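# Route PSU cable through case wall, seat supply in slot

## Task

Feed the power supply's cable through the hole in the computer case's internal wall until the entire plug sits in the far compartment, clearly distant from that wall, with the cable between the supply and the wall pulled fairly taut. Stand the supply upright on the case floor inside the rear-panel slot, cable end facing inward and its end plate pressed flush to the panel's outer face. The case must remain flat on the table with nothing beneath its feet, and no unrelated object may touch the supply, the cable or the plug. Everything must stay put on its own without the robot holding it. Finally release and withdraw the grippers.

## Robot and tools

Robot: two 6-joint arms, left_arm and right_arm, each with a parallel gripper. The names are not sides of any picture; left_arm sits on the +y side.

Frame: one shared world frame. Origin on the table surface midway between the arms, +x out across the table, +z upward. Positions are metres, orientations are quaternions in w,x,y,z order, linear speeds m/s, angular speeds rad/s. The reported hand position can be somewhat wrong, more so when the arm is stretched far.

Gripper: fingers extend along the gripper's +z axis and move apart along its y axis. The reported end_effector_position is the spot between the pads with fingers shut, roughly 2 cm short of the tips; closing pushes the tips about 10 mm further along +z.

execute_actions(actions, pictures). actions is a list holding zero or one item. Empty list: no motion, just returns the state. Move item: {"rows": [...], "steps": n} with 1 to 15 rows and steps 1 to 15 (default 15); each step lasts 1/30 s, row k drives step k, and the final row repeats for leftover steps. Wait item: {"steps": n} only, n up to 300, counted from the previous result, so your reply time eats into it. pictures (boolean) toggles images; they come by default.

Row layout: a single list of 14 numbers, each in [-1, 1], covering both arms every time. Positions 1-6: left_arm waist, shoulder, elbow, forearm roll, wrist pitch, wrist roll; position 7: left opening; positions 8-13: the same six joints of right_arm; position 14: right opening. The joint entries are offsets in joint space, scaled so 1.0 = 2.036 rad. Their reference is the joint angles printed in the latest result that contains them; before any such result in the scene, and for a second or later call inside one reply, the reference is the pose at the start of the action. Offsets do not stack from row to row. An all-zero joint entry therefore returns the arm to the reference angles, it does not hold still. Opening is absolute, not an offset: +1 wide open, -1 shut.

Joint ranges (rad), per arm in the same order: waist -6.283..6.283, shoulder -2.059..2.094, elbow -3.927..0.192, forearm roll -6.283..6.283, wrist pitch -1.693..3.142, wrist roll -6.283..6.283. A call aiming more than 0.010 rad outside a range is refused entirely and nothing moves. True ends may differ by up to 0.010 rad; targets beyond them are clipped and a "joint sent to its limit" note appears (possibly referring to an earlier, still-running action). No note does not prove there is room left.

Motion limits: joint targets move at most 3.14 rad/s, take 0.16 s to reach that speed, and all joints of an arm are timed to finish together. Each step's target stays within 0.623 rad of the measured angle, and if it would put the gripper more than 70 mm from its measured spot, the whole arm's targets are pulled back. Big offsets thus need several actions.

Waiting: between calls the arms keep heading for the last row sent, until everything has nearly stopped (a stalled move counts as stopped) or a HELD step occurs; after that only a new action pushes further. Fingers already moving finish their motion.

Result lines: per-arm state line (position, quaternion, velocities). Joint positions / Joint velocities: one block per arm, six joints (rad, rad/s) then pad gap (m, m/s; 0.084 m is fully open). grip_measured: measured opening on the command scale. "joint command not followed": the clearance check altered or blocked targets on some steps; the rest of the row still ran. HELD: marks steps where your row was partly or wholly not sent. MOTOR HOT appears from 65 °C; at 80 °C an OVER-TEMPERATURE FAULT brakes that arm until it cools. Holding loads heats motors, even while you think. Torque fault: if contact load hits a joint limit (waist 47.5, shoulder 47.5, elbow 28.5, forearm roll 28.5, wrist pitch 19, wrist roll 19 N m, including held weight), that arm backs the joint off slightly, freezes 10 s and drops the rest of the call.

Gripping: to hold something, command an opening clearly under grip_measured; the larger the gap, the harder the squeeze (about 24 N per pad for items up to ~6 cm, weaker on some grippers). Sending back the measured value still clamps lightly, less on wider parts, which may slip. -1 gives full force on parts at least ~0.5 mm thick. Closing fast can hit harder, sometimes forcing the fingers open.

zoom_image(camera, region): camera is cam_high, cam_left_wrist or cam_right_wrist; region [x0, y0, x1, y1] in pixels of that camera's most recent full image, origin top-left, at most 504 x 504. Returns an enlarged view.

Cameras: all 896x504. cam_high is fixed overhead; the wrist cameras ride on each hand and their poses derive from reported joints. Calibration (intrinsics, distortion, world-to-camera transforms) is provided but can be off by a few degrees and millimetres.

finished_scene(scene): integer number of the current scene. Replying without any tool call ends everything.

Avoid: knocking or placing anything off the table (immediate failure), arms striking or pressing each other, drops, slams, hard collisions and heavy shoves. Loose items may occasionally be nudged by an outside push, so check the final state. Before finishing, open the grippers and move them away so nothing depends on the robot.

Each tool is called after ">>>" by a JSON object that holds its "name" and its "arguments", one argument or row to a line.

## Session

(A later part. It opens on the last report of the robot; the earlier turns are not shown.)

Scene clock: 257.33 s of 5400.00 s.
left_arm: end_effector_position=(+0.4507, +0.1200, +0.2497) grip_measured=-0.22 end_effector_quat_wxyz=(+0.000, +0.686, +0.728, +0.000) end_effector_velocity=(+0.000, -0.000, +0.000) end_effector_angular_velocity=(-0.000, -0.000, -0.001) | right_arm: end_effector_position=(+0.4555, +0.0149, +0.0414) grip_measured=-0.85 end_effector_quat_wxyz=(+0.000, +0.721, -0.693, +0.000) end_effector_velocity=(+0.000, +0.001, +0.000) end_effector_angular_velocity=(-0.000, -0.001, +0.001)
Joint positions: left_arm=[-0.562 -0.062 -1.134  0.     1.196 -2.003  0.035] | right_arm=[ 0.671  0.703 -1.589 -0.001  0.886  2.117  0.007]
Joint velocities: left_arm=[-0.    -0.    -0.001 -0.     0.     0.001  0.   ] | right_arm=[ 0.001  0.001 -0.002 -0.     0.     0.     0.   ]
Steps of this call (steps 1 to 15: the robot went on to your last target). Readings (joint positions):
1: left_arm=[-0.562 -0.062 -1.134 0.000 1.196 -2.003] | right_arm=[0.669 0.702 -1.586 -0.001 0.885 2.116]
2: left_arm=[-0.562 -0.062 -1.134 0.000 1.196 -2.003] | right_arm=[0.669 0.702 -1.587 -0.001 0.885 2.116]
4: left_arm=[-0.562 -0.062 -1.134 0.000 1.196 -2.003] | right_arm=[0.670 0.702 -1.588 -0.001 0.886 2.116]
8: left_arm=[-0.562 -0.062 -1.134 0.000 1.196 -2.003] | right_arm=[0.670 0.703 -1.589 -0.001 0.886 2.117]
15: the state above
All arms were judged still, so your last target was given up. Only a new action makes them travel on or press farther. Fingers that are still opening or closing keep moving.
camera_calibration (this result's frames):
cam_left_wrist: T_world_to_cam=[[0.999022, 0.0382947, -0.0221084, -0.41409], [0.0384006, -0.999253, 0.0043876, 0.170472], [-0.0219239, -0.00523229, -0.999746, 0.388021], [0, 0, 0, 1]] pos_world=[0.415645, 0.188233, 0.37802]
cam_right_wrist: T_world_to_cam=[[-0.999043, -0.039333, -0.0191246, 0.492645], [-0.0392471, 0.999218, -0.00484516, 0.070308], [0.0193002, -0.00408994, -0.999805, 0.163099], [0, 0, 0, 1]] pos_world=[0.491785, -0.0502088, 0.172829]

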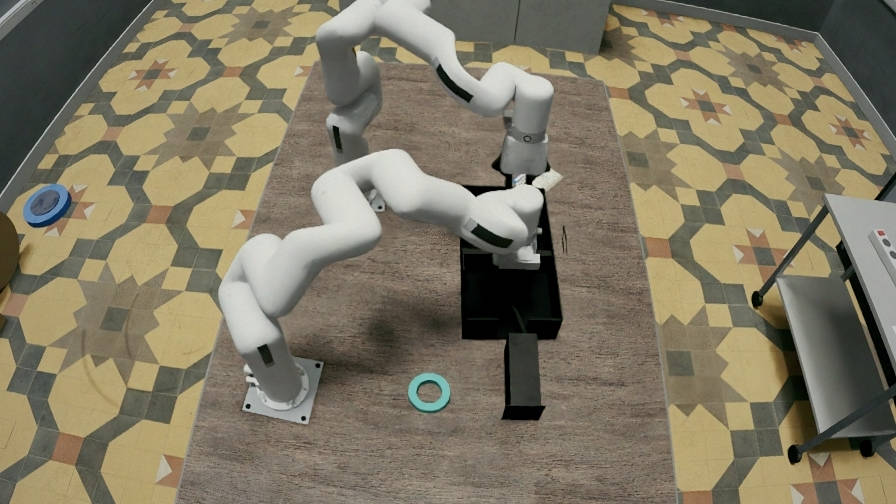

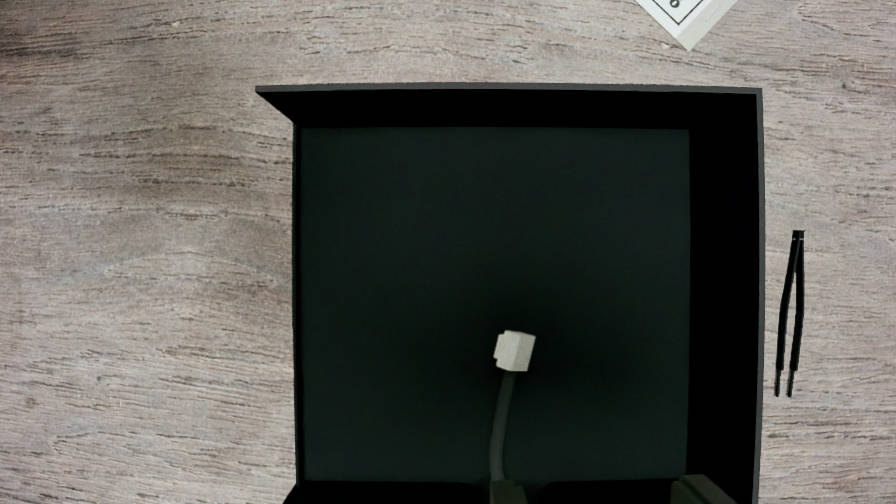

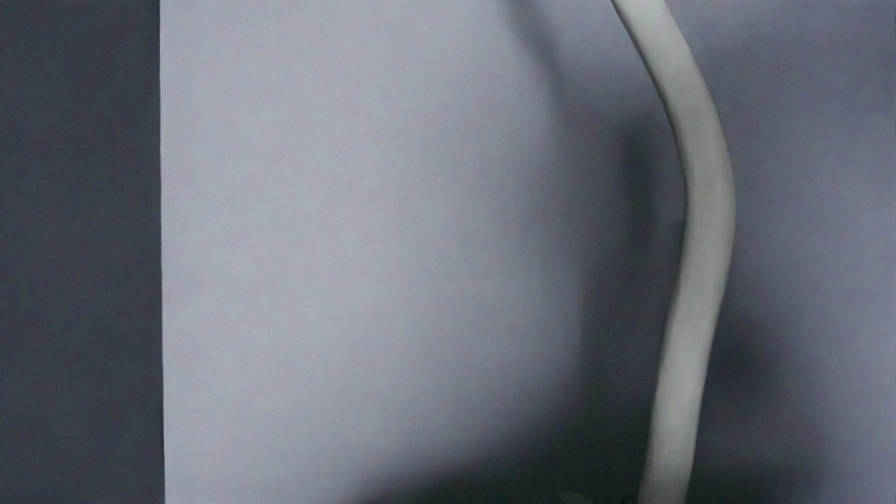

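>>> {"name": "execute_actions", "arguments": {
  "actions": [
    {"rows": [[0.0123,0.1455,0.1538,0,-0.2993,0.1105,0.0, 0,0,0,0,0,0,-1]], "steps": 15}
  ],
  "pictures": false
}}

>>> {"name": "execute_actions", "arguments": {
  "actions": [
    {"steps": 25}
  ]
}}

Scene clock: 262.87 s of 5400.00 s.
left_arm: end_effector_position=(+0.4584, +0.1257, +0.0983) grip_measured=-0.01 end_effector_quat_wxyz=(-0.001, +0.734, +0.679, -0.000) end_effector_velocity=(-0.050, +0.040, -0.358) end_effector_angular_velocity=(-0.000, +0.002, -0.344) | right_arm: end_effector_position=(+0.4555, +0.0149, +0.0414) grip_measured=-0.85 end_effector_quat_wxyz=(+0.000, +0.721, -0.693, +0.000) end_effector_velocity=(+0.001, +0.000, +0.000) end_effector_angular_velocity=(+0.001, -0.002, +0.000)
Joint positions: left_arm=[-0.545  0.144 -0.916  0.     0.774 -1.847  0.044] | right_arm=[ 0.671  0.703 -1.589 -0.001  0.886  2.117  0.007]
Joint velocities: left_arm=[ 0.043  0.512  0.54  -0.    -1.051  0.386  0.   ] | right_arm=[ 0.     0.001 -0.002 -0.    -0.001  0.    -0.   ]
Steps of this call (steps 1 to 90: nothing new was sent; then 2.03 s passed at rest; steps 91 to 105: all 15 steps of this action). Readings (joint positions):
91: left_arm=[-0.562 -0.062 -1.134 0.000 1.196 -2.003] | right_arm=[0.671 0.703 -1.589 -0.001 0.886 2.117]
92: left_arm=[-0.562 -0.061 -1.132 0.000 1.191 -2.002] | right_arm=[0.671 0.703 -1.589 -0.001 0.886 2.117]
94: left_arm=[-0.560 -0.045 -1.116 0.000 1.150 -1.986] | right_arm=[0.671 0.703 -1.589 -0.001 0.886 2.117]
98: left_arm=[-0.555 0.027 -1.039 0.000 1.015 -1.936] | right_arm=[0.671 0.703 -1.589 -0.001 0.886 2.117]
105: the state above

Scene clock: 263.70 s of 5400.00 s.
left_arm: end_effector_position=(+0.4449, +0.1343, +0.0378) grip_measured=-0.01 end_effector_quat_wxyz=(+0.000, +0.755, +0.656, +0.000) end_effector_velocity=(-0.001, +0.000, -0.001) end_effector_angular_velocity=(+0.000, +0.001, +0.001) | right_arm: end_effector_position=(+0.4555, +0.0149, +0.0414) grip_measured=-0.85 end_effector_quat_wxyz=(+0.000, +0.721, -0.693, +0.000) end_effector_velocity=(+0.000, -0.000, -0.000) end_effector_angular_velocity=(-0.000, -0.000, -0.001)
Joint positions: left_arm=[-0.537  0.234 -0.821  0.     0.587 -1.778  0.044] | right_arm=[ 0.671  0.703 -1.589 -0.001  0.886  2.117  0.007]
Joint velocities: left_arm=[-0.     0.001  0.001  0.    -0.    -0.001 -0.   ] | right_arm=[-0.    -0.     0.    -0.001  0.     0.001 -0.   ]
Steps of this call (steps 1 to 25: the robot went on to your last target). Readings (joint positions):
1: left_arm=[-0.543 0.161 -0.898 0.000 0.739 -1.834] | right_arm=[0.671 0.703 -1.589 -0.001 0.886 2.117]
2: left_arm=[-0.542 0.178 -0.881 0.000 0.704 -1.822] | right_arm=[0.671 0.703 -1.589 -0.001 0.886 2.117]
4: left_arm=[-0.539 0.206 -0.850 0.000 0.649 -1.801] | right_arm=[0.671 0.703 -1.589 -0.001 0.886 2.117]
8: left_arm=[-0.538 0.227 -0.828 0.000 0.603 -1.784] | right_arm=[0.671 0.703 -1.589 -0.001 0.886 2.117]
25: the state above
camera_calibration (this result's frames):
cam_left_wrist: T_world_to_cam=[[0.986724, -0.160926, -0.02186, -0.381311], [-0.160867, -0.986966, 0.00446173, 0.272904], [-0.0222931, -0.000885946, -0.999751, 0.17573], [0, 0, 0, 1]] pos_world=[0.424068, 0.20814, 0.166133]
cam_right_wrist: T_world_to_cam=[[-0.999043, -0.039333, -0.0191247, 0.492645], [-0.0392471, 0.999218, -0.00484517, 0.070308], [0.0193003, -0.00408995, -0.999805, 0.163099], [0, 0, 0, 1]] pos_world=[0.491785, -0.0502088, 0.172829]

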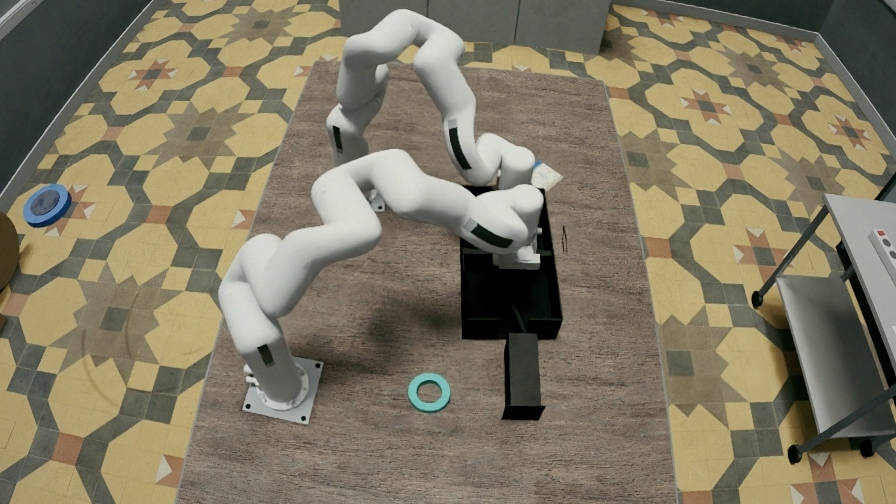

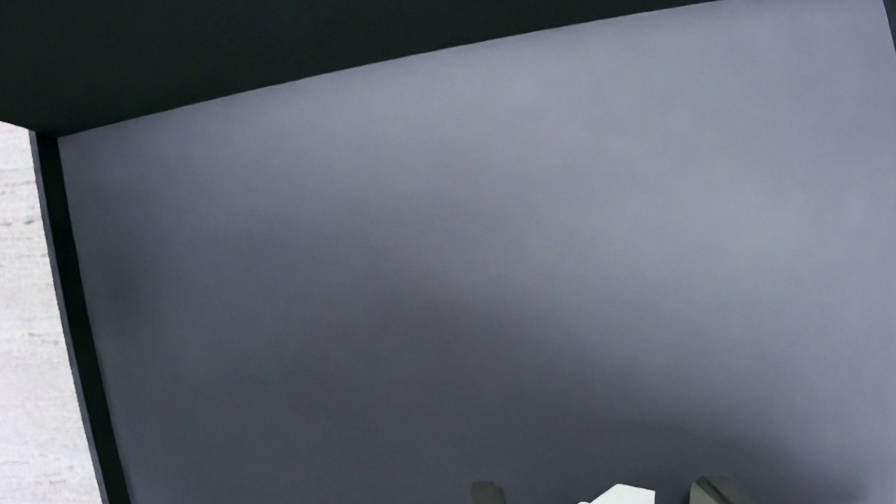

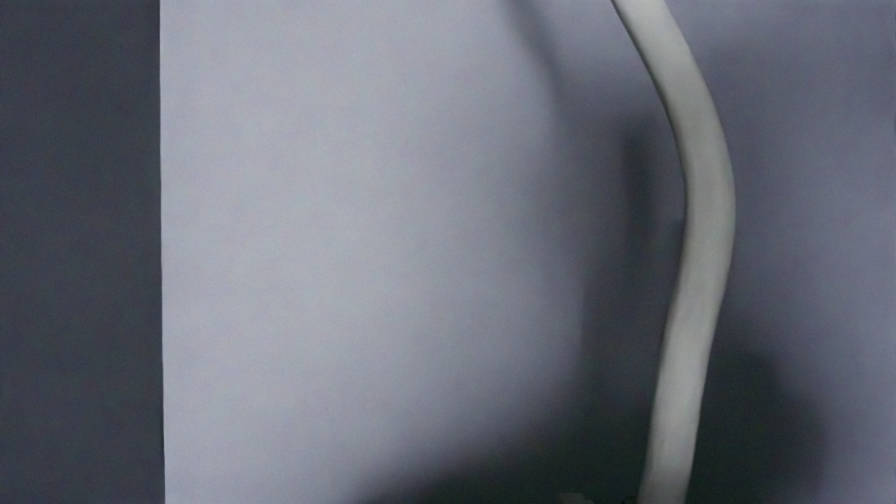

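>>> {"name": "execute_actions", "arguments": {
  "actions": [
    {"rows": [[0,0,0,0,0,0,-1, 0,0,0,0,0,0,-1]], "steps": 15}
  ],
  "pictures": false
}}

>>> {"name": "execute_actions", "arguments": {
  "actions": [
    {"rows": [[0,0,0,0,0,0,-1, 0,0,0,0,0,0,0]], "steps": 12}
  ],
  "pictures": false
}}

Scene clock: 265.90 s of 5400.00 s.
left_arm: end_effector_position=(+0.4451, +0.1343, +0.0380) grip_measured=-0.77 end_effector_quat_wxyz=(+0.000, +0.755, +0.656, +0.000) end_effector_velocity=(-0.001, -0.000, -0.001) end_effector_angular_velocity=(+0.001, +0.002, -0.002) | right_arm: end_effector_position=(+0.4555, +0.0149, +0.0414) grip_measured=-0.85 end_effector_quat_wxyz=(+0.000, +0.721, -0.693, +0.000) end_effector_velocity=(-0.000, -0.000, -0.000) end_effector_angular_velocity=(-0.000, +0.000, -0.001)
Joint positions: left_arm=[-0.537  0.233 -0.821  0.     0.587 -1.778  0.01 ] | right_arm=[ 0.671  0.703 -1.589 -0.001  0.886  2.117  0.007]
Joint velocities: left_arm=[-0.001  0.     0.001 -0.     0.     0.002  0.   ] | right_arm=[-0.     0.     0.    -0.    -0.     0.001  0.   ]
Steps of this call (steps 1 to 15: the robot went on to your last target; steps 16 to 51: nothing new was sent; steps 52 to 66: all 15 steps of this action). Readings (joint positions):
52: left_arm=[-0.537 0.234 -0.821 0.000 0.587 -1.778] | right_arm=[0.671 0.703 -1.589 -0.001 0.886 2.117]
53: left_arm=[-0.537 0.234 -0.821 0.000 0.587 -1.778] | right_arm=[0.671 0.703 -1.589 -0.001 0.886 2.117]
55: left_arm=[-0.537 0.234 -0.821 0.000 0.587 -1.778] | right_arm=[0.671 0.703 -1.589 -0.001 0.886 2.117]
59: left_arm=[-0.537 0.233 -0.821 0.000 0.587 -1.778] | right_arm=[0.670 0.703 -1.589 -0.001 0.886 2.117]
66: the state above

Scene clock: 266.30 s of 5400.00 s.
left_arm: end_effector_position=(+0.4451, +0.1342, +0.0380) grip_measured=-0.77 end_effector_quat_wxyz=(+0.000, +0.755, +0.656, +0.000) end_effector_velocity=(-0.000, +0.000, +0.000) end_effector_angular_velocity=(+0.000, +0.000, +0.002) | right_arm: end_effector_position=(+0.4555, +0.0149, +0.0414) grip_measured=-0.01 end_effector_quat_wxyz=(+0.000, +0.721, -0.693, +0.000) end_effector_velocity=(-0.000, -0.001, -0.001) end_effector_angular_velocity=(-0.001, +0.002, -0.001)
Joint positions: left_arm=[-0.537  0.233 -0.821  0.     0.587 -1.778  0.01 ] | right_arm=[ 0.671  0.703 -1.589 -0.001  0.886  2.117  0.044]
Joint velocities: left_arm=[ 0.    -0.     0.     0.     0.    -0.001  0.   ] | right_arm=[-0.001  0.001  0.001  0.     0.    -0.     0.   ]
Steps of this call (steps 1 to 12: all 12 steps of this action). Readings (joint positions):
1: left_arm=[-0.537 0.233 -0.821 0.000 0.587 -1.778] | right_arm=[0.671 0.703 -1.589 -0.001 0.886 2.117]
2: left_arm=[-0.537 0.233 -0.821 0.000 0.587 -1.778] | right_arm=[0.671 0.703 -1.590 -0.001 0.886 2.117]
4: left_arm=[-0.537 0.233 -0.821 0.000 0.587 -1.778] | right_arm=[0.671 0.703 -1.590 -0.001 0.886 2.117]
8: left_arm=[-0.537 0.233 -0.821 0.000 0.587 -1.778] | right_arm=[0.671 0.703 -1.590 -0.001 0.886 2.117]
12: the state above

>>> {"name": "execute_actions", "arguments": {
  "actions": [
    {"rows": [[0,0,0,0,0,0,-1, 0,-0.0702,-0.0601,0,0.1303,0,1],[0,0,0,0,0,0,-1, 0,-0.0702,-0.0601,0,0.1303,0,1],[0,0,0,0,0,0,-1, 0,-0.0702,-0.0601,0,0.1303,0,1],[0,0,0,0,0,0,-1, 0,-0.0702,-0.0601,0,0.1303,0,1],[0,0,0,0,0,0,-1, 0,-0.0702,-0.0601,0,0.1303,0,1],[0,0,0,0,0,0,-1, 0,-0.0702,-0.0601,0,0.1303,0,1],[0,0,0,0,0,0,-1, 0,-0.0702,-0.0601,0,0.1303,0,1],[0,0,0,0,0,0,-1, 0,-0.0702,-0.0601,0,0.1303,0,1],[0,0,0,0,0,0,-1, 0,-0.0702,-0.0601,0,0.1303,0,1],[0,0,0,0,0,0,-1, 0,-0.0702,-0.0601,0,0.1303,0,1],[0,0,0,0,0,0,-1, 0,-0.0702,-0.0601,0,0.1303,0,1],[0,0,0,0,0,0,-1, 0,-0.0702,-0.0601,0,0.1303,0,1],[0,0,0,0,0,0,-1, -0.2353,-0.1996,0.1326,0,0.067,-0.2348,1]], "steps": 15}
  ],
  "pictures": false
}}

>>> {"name": "execute_actions", "arguments": {
  "actions": [
    {"steps": 40}
  ]
}}

Scene clock: 283.03 s of 5400.00 s.
left_arm: end_effector_position=(+0.4451, +0.1343, +0.0380) grip_measured=-0.77 end_effector_quat_wxyz=(+0.000, +0.755, +0.656, +0.000) end_effector_velocity=(-0.000, -0.000, -0.000) end_effector_angular_velocity=(+0.000, +0.000, -0.000) | right_arm: end_effector_position=(+0.4606, +0.0093, +0.1552) grip_measured=+1.00 end_effector_quat_wxyz=(-0.002, +0.723, -0.691, +0.001) end_effector_velocity=(+0.071, -0.268, -0.010) end_effector_angular_velocity=(-0.024, +0.048, +0.106)
Joint positions: left_arm=[-0.537  0.233 -0.821  0.     0.587 -1.778  0.01 ] | right_arm=[ 0.658  0.557 -1.693 -0.001  1.131  2.099  0.084]
Joint velocities: left_arm=[-0. -0.  0. -0. -0. -0.  0.] | right_arm=[-0.431 -0.279  0.456  0.01  -0.125 -0.541 -0.   ]
Steps of this call (steps 1 to 15: the robot went on to your last target; steps 16 to 90: nothing new was sent; then 13.23 s passed at rest; steps 91 to 105: all 15 steps of this action). Readings (joint positions):
91: left_arm=[-0.537 0.233 -0.821 0.000 0.587 -1.778] | right_arm=[0.671 0.703 -1.589 -0.001 0.886 2.117]
92: left_arm=[-0.537 0.233 -0.821 0.000 0.587 -1.778] | right_arm=[0.671 0.702 -1.591 -0.001 0.891 2.117]
94: left_arm=[-0.537 0.233 -0.821 0.000 0.587 -1.778] | right_arm=[0.670 0.686 -1.603 -0.001 0.931 2.117]
98: left_arm=[-0.537 0.233 -0.821 0.000 0.587 -1.778] | right_arm=[0.671 0.617 -1.665 -0.001 1.040 2.117]
105: the state above

Scene clock: 284.37 s of 5400.00 s.
left_arm: end_effector_position=(+0.4451, +0.1342, +0.0380) grip_measured=-0.77 end_effector_quat_wxyz=(+0.000, +0.755, +0.656, +0.000) end_effector_velocity=(-0.000, +0.001, -0.000) end_effector_angular_velocity=(+0.000, +0.001, +0.002) | right_arm: end_effector_position=(+0.4828, -0.2672, +0.1596) grip_measured=+1.00 end_effector_quat_wxyz=(+0.000, +0.721, -0.693, +0.000) end_effector_velocity=(-0.000, -0.001, +0.000) end_effector_angular_velocity=(-0.000, -0.000, -0.001)
Joint positions: left_arm=[-0.537  0.233 -0.821  0.     0.587 -1.778  0.01 ] | right_arm=[ 0.192  0.297 -1.32  -0.001  1.023  1.639  0.084]
Joint velocities: left_arm=[ 0.001 -0.     0.001  0.     0.    -0.001 -0.   ] | right_arm=[-0.002 -0.001  0.001 -0.     0.    -0.001 -0.   ]
Steps of this call (steps 1 to 40: the robot went on to your last target). Readings (joint positions):
1: left_arm=[-0.537 0.233 -0.821 0.000 0.587 -1.778] | right_arm=[0.639 0.546 -1.675 -0.001 1.126 2.078]
2: left_arm=[-0.537 0.233 -0.821 0.000 0.587 -1.778] | right_arm=[0.615 0.534 -1.656 -0.001 1.120 2.056]
4: left_arm=[-0.537 0.233 -0.821 0.000 0.587 -1.778] | right_arm=[0.568 0.511 -1.621 -0.001 1.111 2.015]
8: left_arm=[-0.537 0.233 -0.821 0.000 0.587 -1.778] | right_arm=[0.485 0.464 -1.555 -0.001 1.091 1.932]
40: the state above
camera_calibration (this result's frames):
cam_left_wrist: T_world_to_cam=[[0.986732, -0.160952, -0.0213094, -0.381518], [-0.160891, -0.986962, 0.00457065, 0.272859], [-0.0217672, -0.00108152, -0.999762, 0.175695], [0, 0, 0, 1]] pos_world=[0.424181, 0.208086, 0.166277]
cam_right_wrist: T_world_to_cam=[[-0.999081, -0.0385098, -0.0188146, 0.511185], [-0.0384208, 0.999249, -0.00506494, 0.35342], [0.0189955, -0.00433741, -0.99981, 0.279667], [0, 0, 0, 1]] pos_world=[0.518982, -0.332256, 0.291021]

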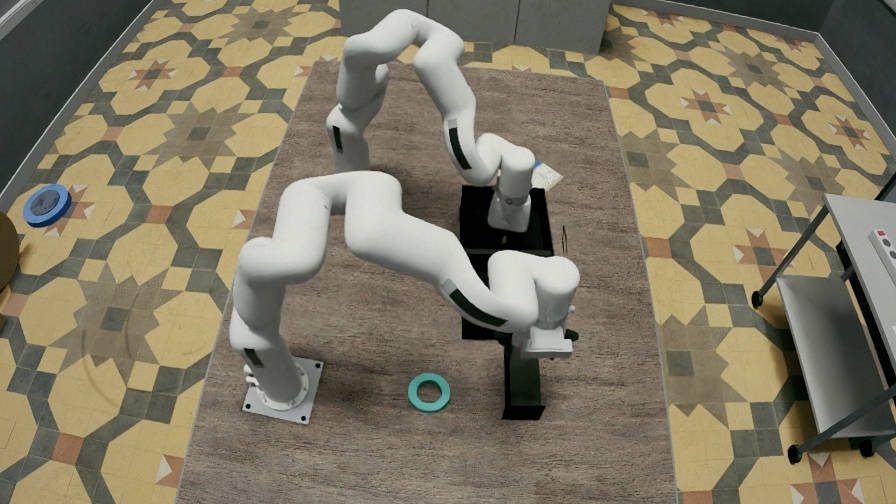

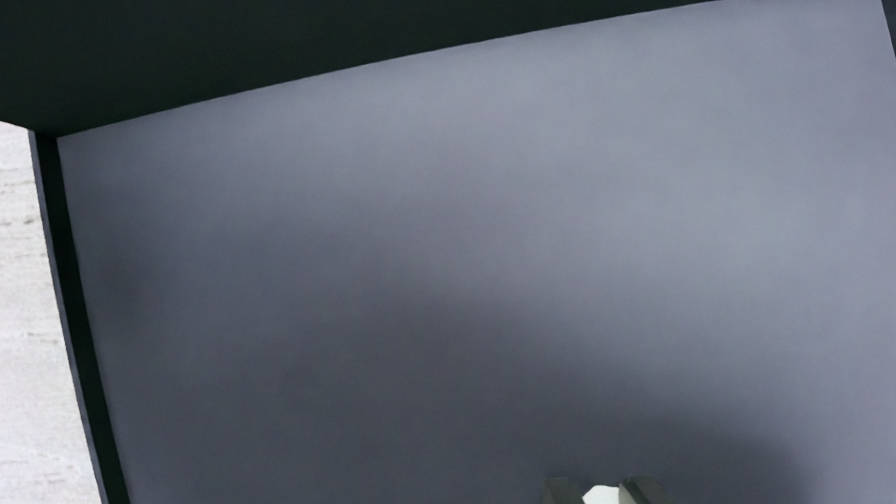

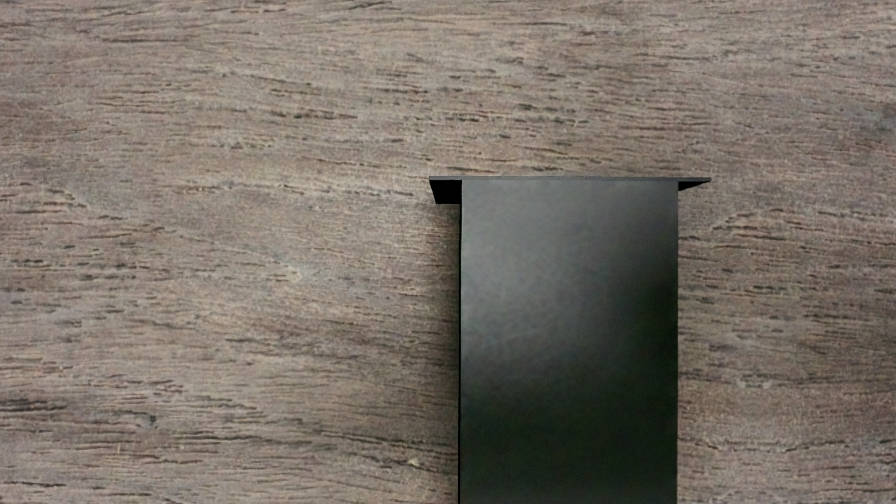

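>>> {"name": "execute_actions", "arguments": {
  "actions": [
    {"rows": [[0,0,0,0,0,0,-1, 0,0.0784,0.0472,0,-0.1256,0,1]], "steps": 15}
  ],
  "pictures": false
}}

>>> {"name": "execute_actions", "arguments": {
  "actions": [
    {"steps": 12}
  ],
  "pictures": false
}}

>>> {"name": "execute_actions", "arguments": {
  "actions": [
    {"rows": [[0,0,0,0,0,0,-1, 0,0,0,0,0,0,-0.3]], "steps": 15}
  ],
  "pictures": false
}}

Scene clock: 288.83 s of 5400.00 s.
left_arm: end_effector_position=(+0.4451, +0.1342, +0.0380) grip_measured=-0.77 end_effector_quat_wxyz=(+0.000, +0.755, +0.656, +0.000) end_effector_velocity=(+0.000, +0.000, -0.000) end_effector_angular_velocity=(-0.000, -0.000, +0.000) | right_arm: end_effector_position=(+0.4831, -0.2671, +0.0579) grip_measured=+1.00 end_effector_quat_wxyz=(+0.000, +0.721, -0.693, +0.000) end_effector_velocity=(+0.019, +0.002, -0.006) end_effector_angular_velocity=(+0.008, -0.071, -0.000)
Joint positions: left_arm=[-0.537  0.233 -0.821  0.     0.587 -1.778  0.01 ] | right_arm=[ 0.192  0.451 -1.227 -0.001  0.775  1.639  0.084]
Joint velocities: left_arm=[ 0.001 -0.     0.001 -0.    -0.001  0.001 -0.   ] | right_arm=[ 0.     0.024 -0.001 -0.    -0.095  0.001  0.   ]
Steps of this call (steps 1 to 15: the robot went on to your last target; steps 16 to 90: nothing new was sent; then 0.97 s passed at rest; steps 91 to 105: all 15 steps of this action). Readings (joint positions):
91: left_arm=[-0.537 0.233 -0.821 0.000 0.587 -1.778] | right_arm=[0.192 0.297 -1.319 -0.001 1.022 1.639]
92: left_arm=[-0.537 0.233 -0.821 0.000 0.587 -1.778] | right_arm=[0.192 0.299 -1.319 -0.001 1.018 1.639]
94: left_arm=[-0.537 0.233 -0.821 0.000 0.587 -1.778] | right_arm=[0.192 0.319 -1.309 -0.001 0.977 1.639]
98: left_arm=[-0.537 0.233 -0.821 0.000 0.587 -1.778] | right_arm=[0.192 0.401 -1.255 -0.001 0.860 1.639]
105: the state above

Scene clock: 289.23 s of 5400.00 s.
left_arm: end_effector_position=(+0.4451, +0.1342, +0.0380) grip_measured=-0.77 end_effector_quat_wxyz=(+0.000, +0.755, +0.656, +0.000) end_effector_velocity=(+0.000, -0.000, +0.000) end_effector_angular_velocity=(-0.000, -0.001, -0.000) | right_arm: end_effector_position=(+0.4828, -0.2671, +0.0548) grip_measured=+1.00 end_effector_quat_wxyz=(-0.000, +0.721, -0.693, +0.001) end_effector_velocity=(-0.001, -0.000, -0.002) end_effector_angular_velocity=(-0.000, +0.003, -0.002)
Joint positions: left_arm=[-0.537  0.233 -0.821  0.     0.587 -1.778  0.01 ] | right_arm=[ 0.192  0.456 -1.224 -0.001  0.767  1.639  0.084]
Joint velocities: left_arm=[-0. -0. -0. -0. -0. -0. -0.] | right_arm=[ 0.     0.003  0.002  0.    -0.002  0.002 -0.   ]
Steps of this call (steps 1 to 12: the robot went on to your last target). Readings (joint positions):
1: left_arm=[-0.537 0.233 -0.821 0.000 0.587 -1.778] | right_arm=[0.192 0.452 -1.227 -0.001 0.773 1.639]
2: left_arm=[-0.537 0.233 -0.821 0.000 0.587 -1.778] | right_arm=[0.192 0.453 -1.227 -0.001 0.771 1.639]
4: left_arm=[-0.537 0.233 -0.821 0.000 0.587 -1.778] | right_arm=[0.192 0.454 -1.226 -0.001 0.769 1.639]
8: left_arm=[-0.537 0.233 -0.821 0.000 0.587 -1.778] | right_arm=[0.192 0.456 -1.224 -0.001 0.767 1.639]
12: the state above

Scene clock: 289.73 s of 5400.00 s.
left_arm: end_effector_position=(+0.4451, +0.1342, +0.0380) grip_measured=-0.77 end_effector_quat_wxyz=(+0.000, +0.755, +0.656, +0.000) end_effector_velocity=(-0.000, -0.000, -0.000) end_effector_angular_velocity=(+0.000, +0.000, +0.000) | right_arm: end_effector_position=(+0.4827, -0.2671, +0.0548) grip_measured=+0.50 end_effector_quat_wxyz=(+0.000, +0.721, -0.693, +0.000) end_effector_velocity=(-0.001, -0.000, -0.001) end_effector_angular_velocity=(-0.000, +0.002, +0.000)
Joint positions: left_arm=[-0.537  0.233 -0.821  0.     0.587 -1.778  0.01 ] | right_arm=[ 0.192  0.456 -1.224 -0.001  0.767  1.639  0.065]
Joint velocities: left_arm=[-0.     0.    -0.     0.     0.    -0.001 -0.   ] | right_arm=[ 0.     0.     0.001  0.    -0.    -0.     0.   ]
Steps of this call (steps 1 to 15: all 15 steps of this action). Readings (joint positions):
1: left_arm=[-0.537 0.233 -0.821 0.000 0.587 -1.778] | right_arm=[0.192 0.456 -1.224 -0.001 0.767 1.639]
2: left_arm=[-0.537 0.233 -0.821 0.000 0.587 -1.778] | right_arm=[0.192 0.456 -1.224 -0.001 0.767 1.639]
4: left_arm=[-0.537 0.233 -0.821 0.000 0.587 -1.778] | right_arm=[0.192 0.456 -1.224 -0.001 0.767 1.639]
8: left_arm=[-0.537 0.233 -0.821 0.000 0.587 -1.778] | right_arm=[0.192 0.456 -1.224 -0.001 0.767 1.639]
15: the state above

>>> {"name": "execute_actions", "arguments": {
  "actions": [
    {"rows": [[0,0,0,0,0,0,-1, 0,-0.0835,-0.0539,0,0.138,0,-0.3]], "steps": 15}
  ],
  "pictures": false
}}

>>> {"name": "execute_actions", "arguments": {
  "actions": [
    {"steps": 10}
  ],
  "pictures": false
}}

>>> {"name": "execute_actions", "arguments": {
  "actions": [
    {"rows": [[0.038,-0.1692,-0.0846,0,0.2542,0.0383,-1, 0.1722,0.0498,-0.0711,0,0.0213,0.1624,-0.3]], "steps": 15}
  ],
  "pictures": false
}}

>>> {"name": "execute_actions", "arguments": {
  "actions": [
    {"steps": 30}
  ]
}}

Scene clock: 298.57 s of 5400.00 s.
left_arm: end_effector_position=(+0.4451, +0.1342, +0.0380) grip_measured=-0.77 end_effector_quat_wxyz=(+0.000, +0.755, +0.656, +0.000) end_effector_velocity=(+0.000, -0.000, +0.000) end_effector_angular_velocity=(-0.000, -0.000, -0.001) | right_arm: end_effector_position=(+0.4834, -0.2671, +0.1652) grip_measured=+0.50 end_effector_quat_wxyz=(-0.000, +0.721, -0.693, +0.001) end_effector_velocity=(-0.038, -0.005, -0.001) end_effector_angular_velocity=(-0.014, +0.127, -0.001)
Joint positions: left_arm=[-0.537  0.233 -0.821  0.     0.587 -1.778  0.01 ] | right_arm=[ 0.192  0.292 -1.329 -0.001  1.036  1.639  0.065]
Joint velocities: left_arm=[-0.001  0.    -0.    -0.    -0.     0.    -0.   ] | right_arm=[-0.001 -0.03   0.016 -0.     0.142  0.001 -0.   ]
Steps of this call (steps 1 to 15: the robot went on to your last target; steps 16 to 90: nothing new was sent; then 5.33 s passed at rest; steps 91 to 105: all 15 steps of this action). Readings (joint positions):
91: left_arm=[-0.537 0.233 -0.821 0.000 0.587 -1.778] | right_arm=[0.192 0.456 -1.224 -0.001 0.767 1.639]
92: left_arm=[-0.537 0.233 -0.821 0.000 0.587 -1.778] | right_arm=[0.192 0.455 -1.225 -0.001 0.771 1.639]
94: left_arm=[-0.537 0.233 -0.821 0.000 0.587 -1.778] | right_arm=[0.192 0.438 -1.231 -0.001 0.813 1.639]
98: left_arm=[-0.537 0.233 -0.821 0.000 0.587 -1.778] | right_arm=[0.192 0.359 -1.287 -0.001 0.929 1.639]
105: the state above

Scene clock: 298.90 s of 5400.00 s.
left_arm: end_effector_position=(+0.4451, +0.1342, +0.0380) grip_measured=-0.77 end_effector_quat_wxyz=(+0.000, +0.755, +0.656, +0.000) end_effector_velocity=(-0.000, +0.000, -0.000) end_effector_angular_velocity=(+0.000, +0.001, -0.000) | right_arm: end_effector_position=(+0.4823, -0.2672, +0.1687) grip_measured=+0.50 end_effector_quat_wxyz=(+0.001, +0.721, -0.693, -0.000) end_effector_velocity=(-0.000, -0.000, +0.003) end_effector_angular_velocity=(+0.000, -0.002, +0.000)
Joint positions: left_arm=[-0.537  0.233 -0.821  0.     0.587 -1.778  0.01 ] | right_arm=[ 0.192  0.287 -1.333 -0.001  1.048  1.639  0.065]
Joint velocities: left_arm=[-0.     0.     0.001  0.    -0.    -0.     0.   ] | right_arm=[-0.    -0.006 -0.001  0.     0.005 -0.    -0.   ]
Steps of this call (steps 1 to 10: the robot went on to your last target). Readings (joint positions):
1: left_arm=[-0.537 0.233 -0.821 0.000 0.587 -1.778] | right_arm=[0.192 0.291 -1.329 -0.001 1.040 1.639]
2: left_arm=[-0.537 0.233 -0.821 0.000 0.587 -1.778] | right_arm=[0.192 0.291 -1.328 -0.001 1.043 1.639]
4: left_arm=[-0.537 0.233 -0.821 0.000 0.587 -1.778] | right_arm=[0.192 0.290 -1.329 -0.001 1.046 1.639]
8: left_arm=[-0.537 0.233 -0.821 0.000 0.587 -1.778] | right_arm=[0.192 0.287 -1.332 -0.001 1.047 1.639]
10: the state above

Scene clock: 299.40 s of 5400.00 s.
left_arm: end_effector_position=(+0.4532, +0.1612, +0.1843) grip_measured=-0.80 end_effector_quat_wxyz=(+0.001, +0.755, +0.656, +0.001) end_effector_velocity=(-0.038, +0.075, +0.336) end_effector_angular_velocity=(-0.011, -0.038, +0.003) | right_arm: end_effector_position=(+0.4660, -0.1056, +0.1688) grip_measured=+0.50 end_effector_quat_wxyz=(+0.001, +0.727, -0.687, +0.000) end_effector_velocity=(-0.089, +0.341, -0.001) end_effector_angular_velocity=(+0.006, -0.002, +0.063)
Joint positions: left_arm=[-0.474 -0.045 -0.961  0.     1.004 -1.716  0.009] | right_arm=[ 0.482  0.371 -1.453 -0.001  1.083  1.912  0.065]
Joint velocities: left_arm=[ 0.138 -0.617 -0.315 -0.     0.893  0.135  0.   ] | right_arm=[ 0.613  0.171 -0.243  0.006  0.069  0.548  0.   ]
Steps of this call (steps 1 to 15: all 15 steps of this action). Readings (joint positions):
1: left_arm=[-0.537 0.233 -0.821 0.000 0.587 -1.778] | right_arm=[0.192 0.287 -1.333 -0.001 1.048 1.639]
2: left_arm=[-0.537 0.231 -0.822 0.000 0.592 -1.778] | right_arm=[0.195 0.288 -1.335 -0.001 1.049 1.643]
4: left_arm=[-0.531 0.208 -0.831 0.000 0.634 -1.771] | right_arm=[0.225 0.298 -1.349 -0.003 1.053 1.678]
8: left_arm=[-0.509 0.110 -0.884 0.000 0.772 -1.750] | right_arm=[0.327 0.325 -1.389 -0.001 1.064 1.765]
15: the state above

Scene clock: 300.40 s of 5400.00 s.
left_arm: end_effector_position=(+0.4460, +0.1700, +0.2195) grip_measured=-0.80 end_effector_quat_wxyz=(+0.000, +0.755, +0.656, +0.000) end_effector_velocity=(+0.000, -0.000, +0.001) end_effector_angular_velocity=(-0.000, -0.001, -0.000) | right_arm: end_effector_position=(+0.4563, -0.0724, +0.1687) grip_measured=+0.50 end_effector_quat_wxyz=(+0.001, +0.728, -0.686, +0.000) end_effector_velocity=(+0.000, +0.000, +0.001) end_effector_angular_velocity=(+0.001, -0.001, -0.000)
Joint positions: left_arm=[-0.46  -0.111 -0.994  0.     1.104 -1.7    0.009] | right_arm=[ 0.542  0.388 -1.478 -0.001  1.091  1.97   0.065]
Joint velocities: left_arm=[ 0.    -0.    -0.001  0.     0.     0.     0.   ] | right_arm=[ 0.    -0.001 -0.001  0.     0.     0.     0.   ]
Steps of this call (steps 1 to 30: the robot went on to your last target). Readings (joint positions):
1: left_arm=[-0.470 -0.064 -0.971 0.000 1.031 -1.711] | right_arm=[0.501 0.376 -1.460 -0.001 1.085 1.928]
2: left_arm=[-0.467 -0.079 -0.979 0.000 1.052 -1.708] | right_arm=[0.515 0.379 -1.465 -0.000 1.087 1.940]
4: left_arm=[-0.463 -0.097 -0.987 0.000 1.078 -1.704] | right_arm=[0.530 0.384 -1.471 -0.000 1.089 1.955]
8: left_arm=[-0.461 -0.106 -0.990 0.000 1.098 -1.701] | right_arm=[0.537 0.387 -1.476 -0.001 1.091 1.966]
30: the state above
All arms were judged still, so your last target was given up. Only a new action makes them travel on or press farther. Fingers that are still opening or closing keep moving.
camera_calibration (this result's frames):
cam_left_wrist: T_world_to_cam=[[0.986627, -0.161484, -0.022127, -0.372411], [-0.161427, -0.986875, 0.00433767, 0.307728], [-0.022537, -0.00070777, -0.999746, 0.35745], [0, 0, 0, 1]] pos_world=[0.425162, 0.243804, 0.347784]
cam_right_wrist: T_world_to_cam=[[-0.998138, -0.0583586, -0.0177319, 0.490409], [-0.0582687, 0.998286, -0.00554369, 0.166831], [0.018025, -0.00450016, -0.999827, 0.290518], [0, 0, 0, 1]] pos_world=[0.493981, -0.136618, 0.300088]

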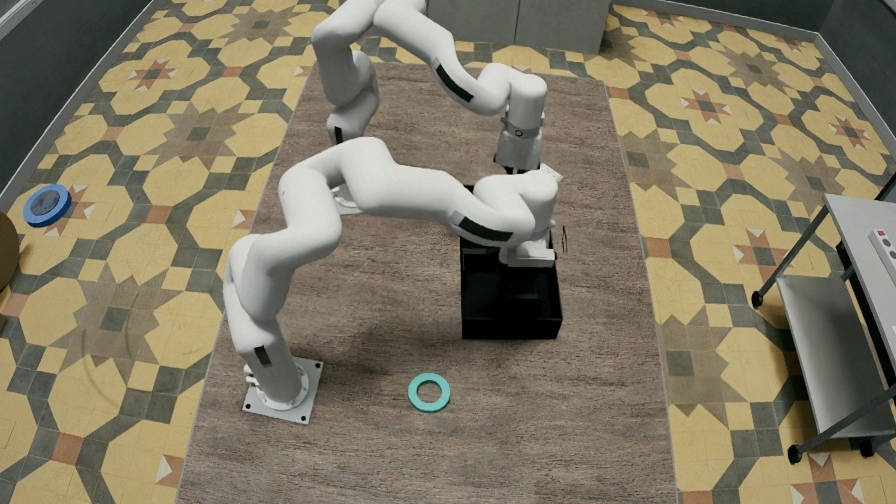

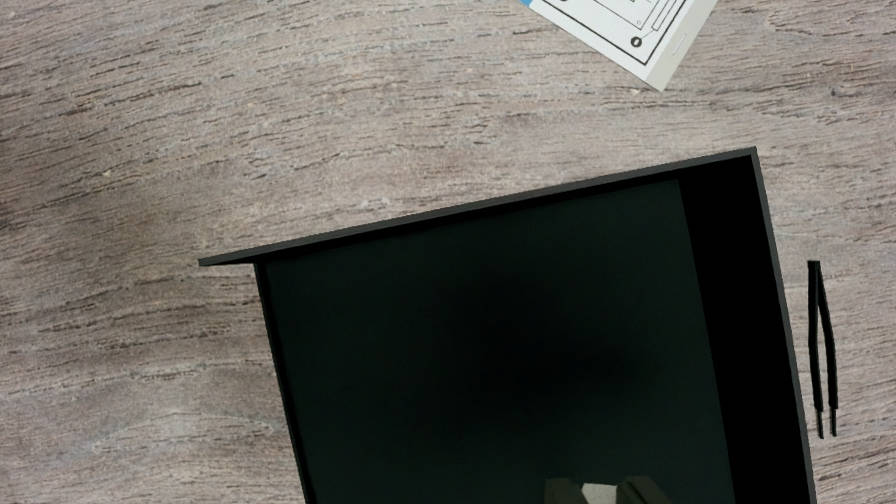

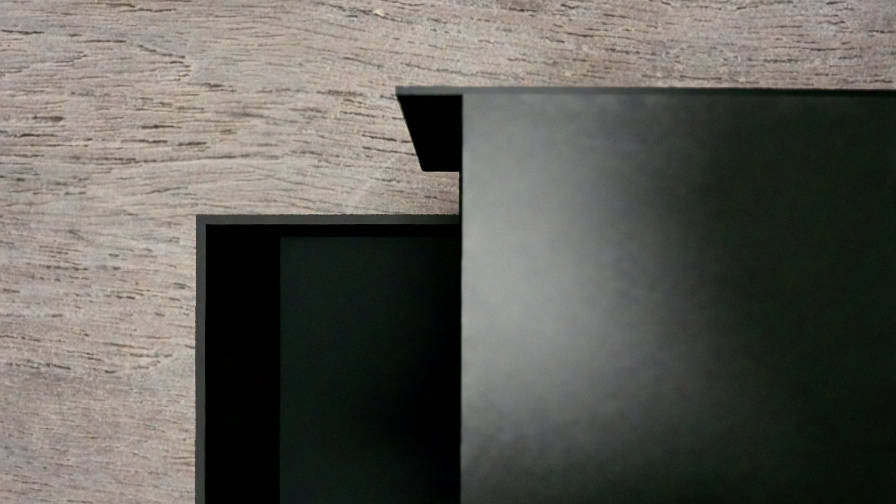

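>>> {"name": "execute_actions", "arguments": {
  "actions": [
    {"rows": [[0,0,0,0,0,0,-1, 0.0064,-0.0025,0.0036,0,-0.0011,0.0064,-0.3]], "steps": 15}
  ]
}}

Scene clock: 305.87 s of 5400.00 s.
left_arm: end_effector_position=(+0.4460, +0.1700, +0.2195) grip_measured=-0.80 end_effector_quat_wxyz=(+0.000, +0.755, +0.656, +0.000) end_effector_velocity=(-0.000, -0.000, +0.000) end_effector_angular_velocity=(-0.000, -0.000, -0.002) | right_arm: end_effector_position=(+0.4518, -0.0665, +0.1687) grip_measured=+0.50 end_effector_quat_wxyz=(+0.001, +0.728, -0.686, +0.000) end_effector_velocity=(-0.001, +0.001, +0.000) end_effector_angular_velocity=(+0.001, -0.000, -0.001)
Joint positions: left_arm=[-0.46  -0.111 -0.994  0.     1.104 -1.7    0.009] | right_arm=[ 0.555  0.383 -1.47  -0.001  1.089  1.982  0.065]
Joint velocities: left_arm=[-0.001 -0.    -0.001 -0.     0.001  0.002 -0.   ] | right_arm=[ 0.001 -0.001  0.001  0.001 -0.     0.002 -0.   ]
Steps of this call (steps 1 to 90: nothing new was sent; then 1.97 s passed at rest; steps 91 to 105: all 15 steps of this action). Readings (joint positions):
91: left_arm=[-0.460 -0.111 -0.994 0.000 1.104 -1.700] | right_arm=[0.543 0.388 -1.478 -0.001 1.091 1.970]
92: left_arm=[-0.460 -0.111 -0.994 0.000 1.104 -1.700] | right_arm=[0.544 0.388 -1.477 -0.001 1.090 1.972]
94: left_arm=[-0.460 -0.111 -0.994 0.000 1.104 -1.700] | right_arm=[0.549 0.385 -1.474 -0.001 1.090 1.976]
98: left_arm=[-0.460 -0.111 -0.994 0.000 1.104 -1.700] | right_arm=[0.555 0.384 -1.471 -0.001 1.089 1.981]
105: the state above
camera_calibration (this result's frames):
cam_left_wrist: T_world_to_cam=[[0.986627, -0.161483, -0.0221251, -0.372412], [-0.161427, -0.986875, 0.00433724, 0.307729], [-0.0225351, -0.000707663, -0.999746, 0.35745], [0, 0, 0, 1]] pos_world=[0.425163, 0.243804, 0.347785]
cam_right_wrist: T_world_to_cam=[[-0.998143, -0.0582633, -0.0177636, 0.486245], [-0.0581727, 0.998291, -0.00557202, 0.160647], [0.0180579, -0.00452831, -0.999827, 0.290645], [0, 0, 0, 1]] pos_world=[0.489439, -0.130726, 0.300127]

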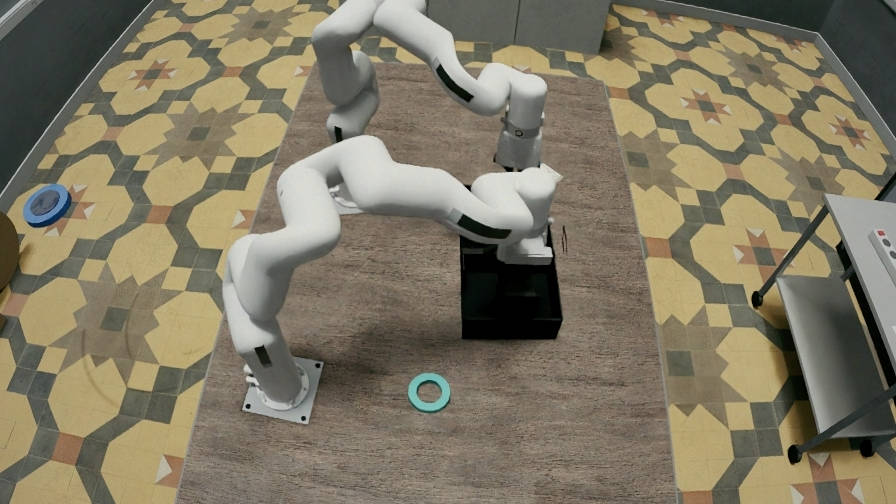

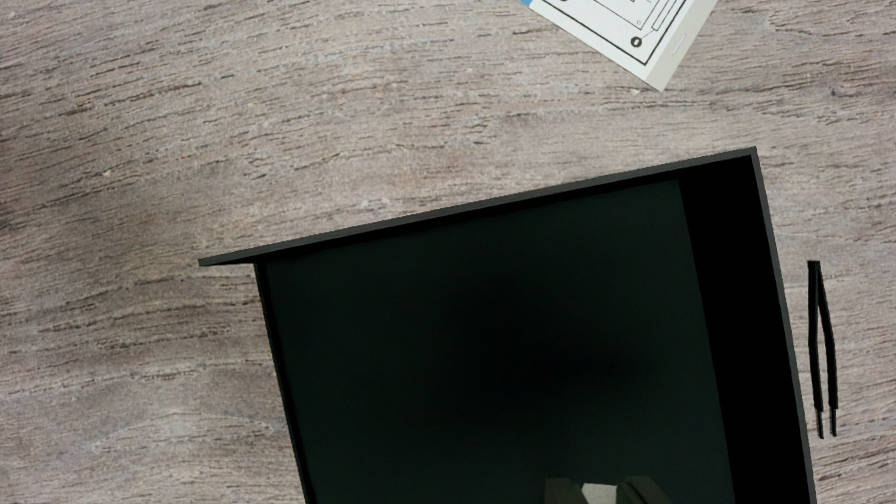

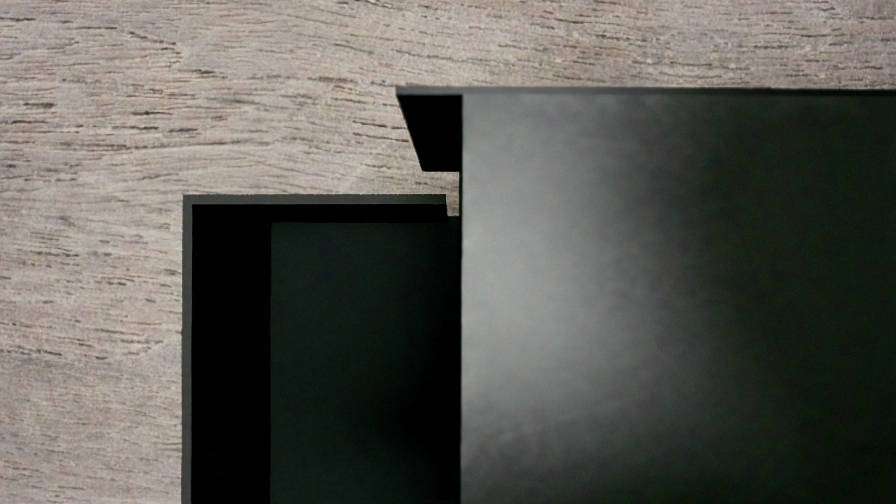

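>>> {"name": "execute_actions", "arguments": {
  "actions": [
    {"rows": [[0,-0.0164,-0.0678,0,0.0847,0,-1, -0.0009,0.0182,0.0159,0,-0.035,-0.0009,-0.3]], "steps": 15}
  ],
  "pictures": false
}}

>>> {"name": "execute_actions", "arguments": {
  "actions": [
    {"steps": 10}
  ]
}}

Scene clock: 314.20 s of 5400.00 s.
left_arm: end_effector_position=(+0.4452, +0.1701, +0.2772) grip_measured=-0.80 end_effector_quat_wxyz=(-0.001, +0.755, +0.656, -0.001) end_effector_velocity=(+0.001, +0.000, +0.013) end_effector_angular_velocity=(-0.001, -0.007, -0.003) | right_arm: end_effector_position=(+0.4540, -0.0662, +0.1399) grip_measured=+0.50 end_effector_quat_wxyz=(+0.000, +0.728, -0.686, +0.000) end_effector_velocity=(-0.001, -0.002, -0.007) end_effector_angular_velocity=(-0.003, +0.006, -0.001)
Joint positions: left_arm=[-0.46  -0.143 -1.128  0.     1.274 -1.7    0.009] | right_arm=[ 0.554  0.42  -1.438 -0.001  1.019  1.981  0.065]
Joint velocities: left_arm=[ 0.    -0.006 -0.03   0.001  0.029  0.003 -0.   ] | right_arm=[-0.001  0.007  0.01  -0.001 -0.01  -0.    -0.   ]
Steps of this call (steps 1 to 15: the robot went on to your last target; steps 16 to 90: nothing new was sent; then 4.83 s passed at rest; steps 91 to 105: all 15 steps of this action). Readings (joint positions):
91: left_arm=[-0.460 -0.111 -0.994 0.000 1.105 -1.700] | right_arm=[0.555 0.383 -1.470 -0.001 1.088 1.983]
92: left_arm=[-0.460 -0.111 -0.996 0.000 1.109 -1.700] | right_arm=[0.555 0.384 -1.469 -0.001 1.084 1.983]
94: left_arm=[-0.460 -0.116 -1.024 0.000 1.150 -1.700] | right_arm=[0.555 0.395 -1.461 -0.001 1.057 1.982]
98: left_arm=[-0.460 -0.141 -1.110 -0.000 1.242 -1.700] | right_arm=[0.553 0.418 -1.439 -0.002 1.028 1.980]
105: the state above

Scene clock: 314.53 s of 5400.00 s.
left_arm: end_effector_position=(+0.4454, +0.1701, +0.2790) grip_measured=-0.80 end_effector_quat_wxyz=(-0.001, +0.755, +0.656, -0.000) end_effector_velocity=(+0.000, -0.000, +0.001) end_effector_angular_velocity=(-0.000, -0.002, +0.001) | right_arm: end_effector_position=(+0.4543, -0.0663, +0.1396) grip_measured=+0.50 end_effector_quat_wxyz=(-0.000, +0.728, -0.686, +0.000) end_effector_velocity=(+0.000, -0.000, -0.000) end_effector_angular_velocity=(-0.000, -0.001, -0.000)
Joint positions: left_arm=[-0.46  -0.144 -1.131  0.     1.277 -1.7    0.009] | right_arm=[ 0.553  0.42  -1.438 -0.001  1.018  1.981  0.065]
Joint velocities: left_arm=[-0.    -0.001 -0.001  0.     0.001 -0.001 -0.   ] | right_arm=[-0.    -0.     0.001 -0.001 -0.001  0.     0.   ]
Steps of this call (steps 1 to 10: the robot went on to your last target). Readings (joint positions):
1: left_arm=[-0.460 -0.143 -1.129 0.000 1.275 -1.700] | right_arm=[0.554 0.420 -1.438 -0.001 1.019 1.981]
2: left_arm=[-0.460 -0.143 -1.129 0.000 1.275 -1.700] | right_arm=[0.554 0.420 -1.438 -0.001 1.018 1.981]
4: left_arm=[-0.460 -0.144 -1.130 0.000 1.276 -1.700] | right_arm=[0.553 0.420 -1.438 -0.001 1.018 1.981]
8: left_arm=[-0.460 -0.144 -1.131 0.000 1.277 -1.700] | right_arm=[0.553 0.420 -1.438 -0.001 1.018 1.981]
10: the state above
camera_calibration (this result's frames):
cam_left_wrist: T_world_to_cam=[[0.986591, -0.161482, -0.0237042, -0.37011], [-0.161428, -0.986876, 0.00418167, 0.30755], [-0.0240683, -0.000299084, -0.99971, 0.417607], [0, 0, 0, 1]] pos_world=[0.424846, 0.243873, 0.407427]
cam_right_wrist: T_world_to_cam=[[-0.998111, -0.0583257, -0.0193258, 0.488393], [-0.0582427, 0.998291, -0.00482741, 0.160432], [0.0195743, -0.0036927, -0.999802, 0.260856], [0, 0, 0, 1]] pos_world=[0.491708, -0.130709, 0.271017]

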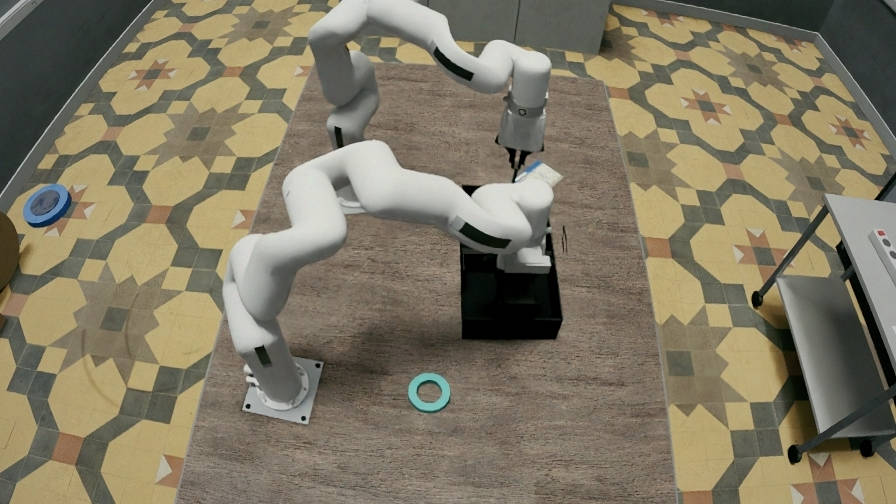

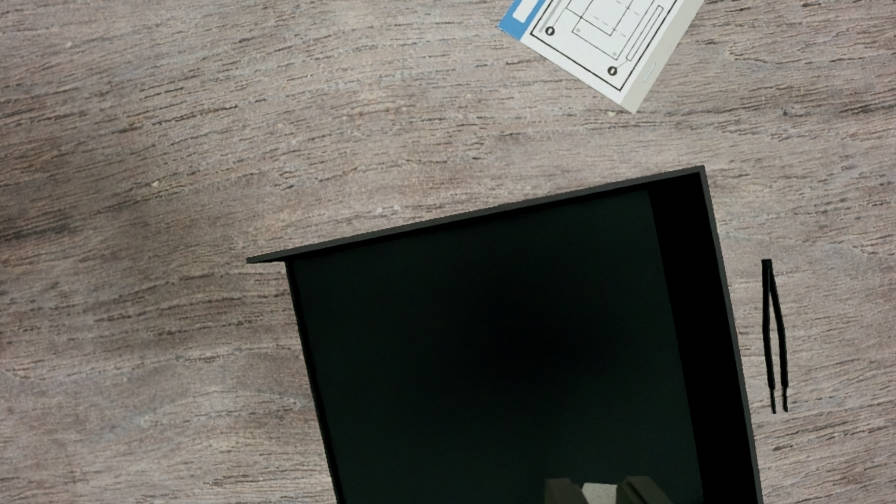

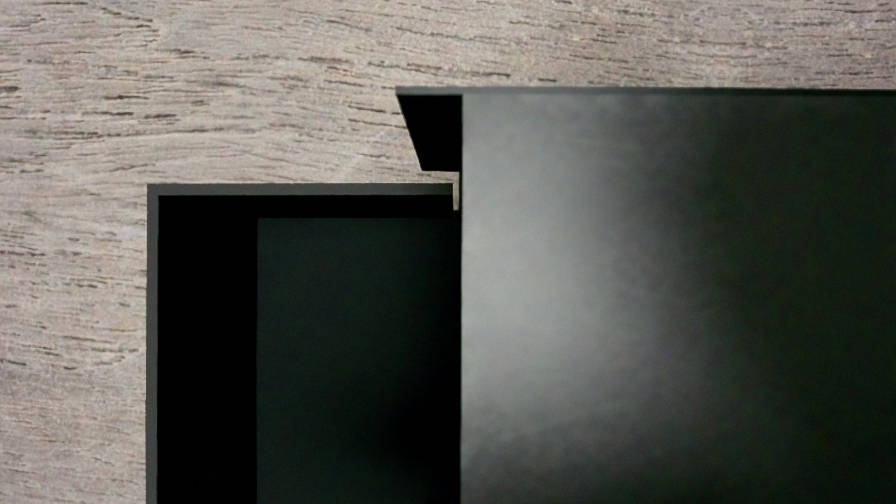

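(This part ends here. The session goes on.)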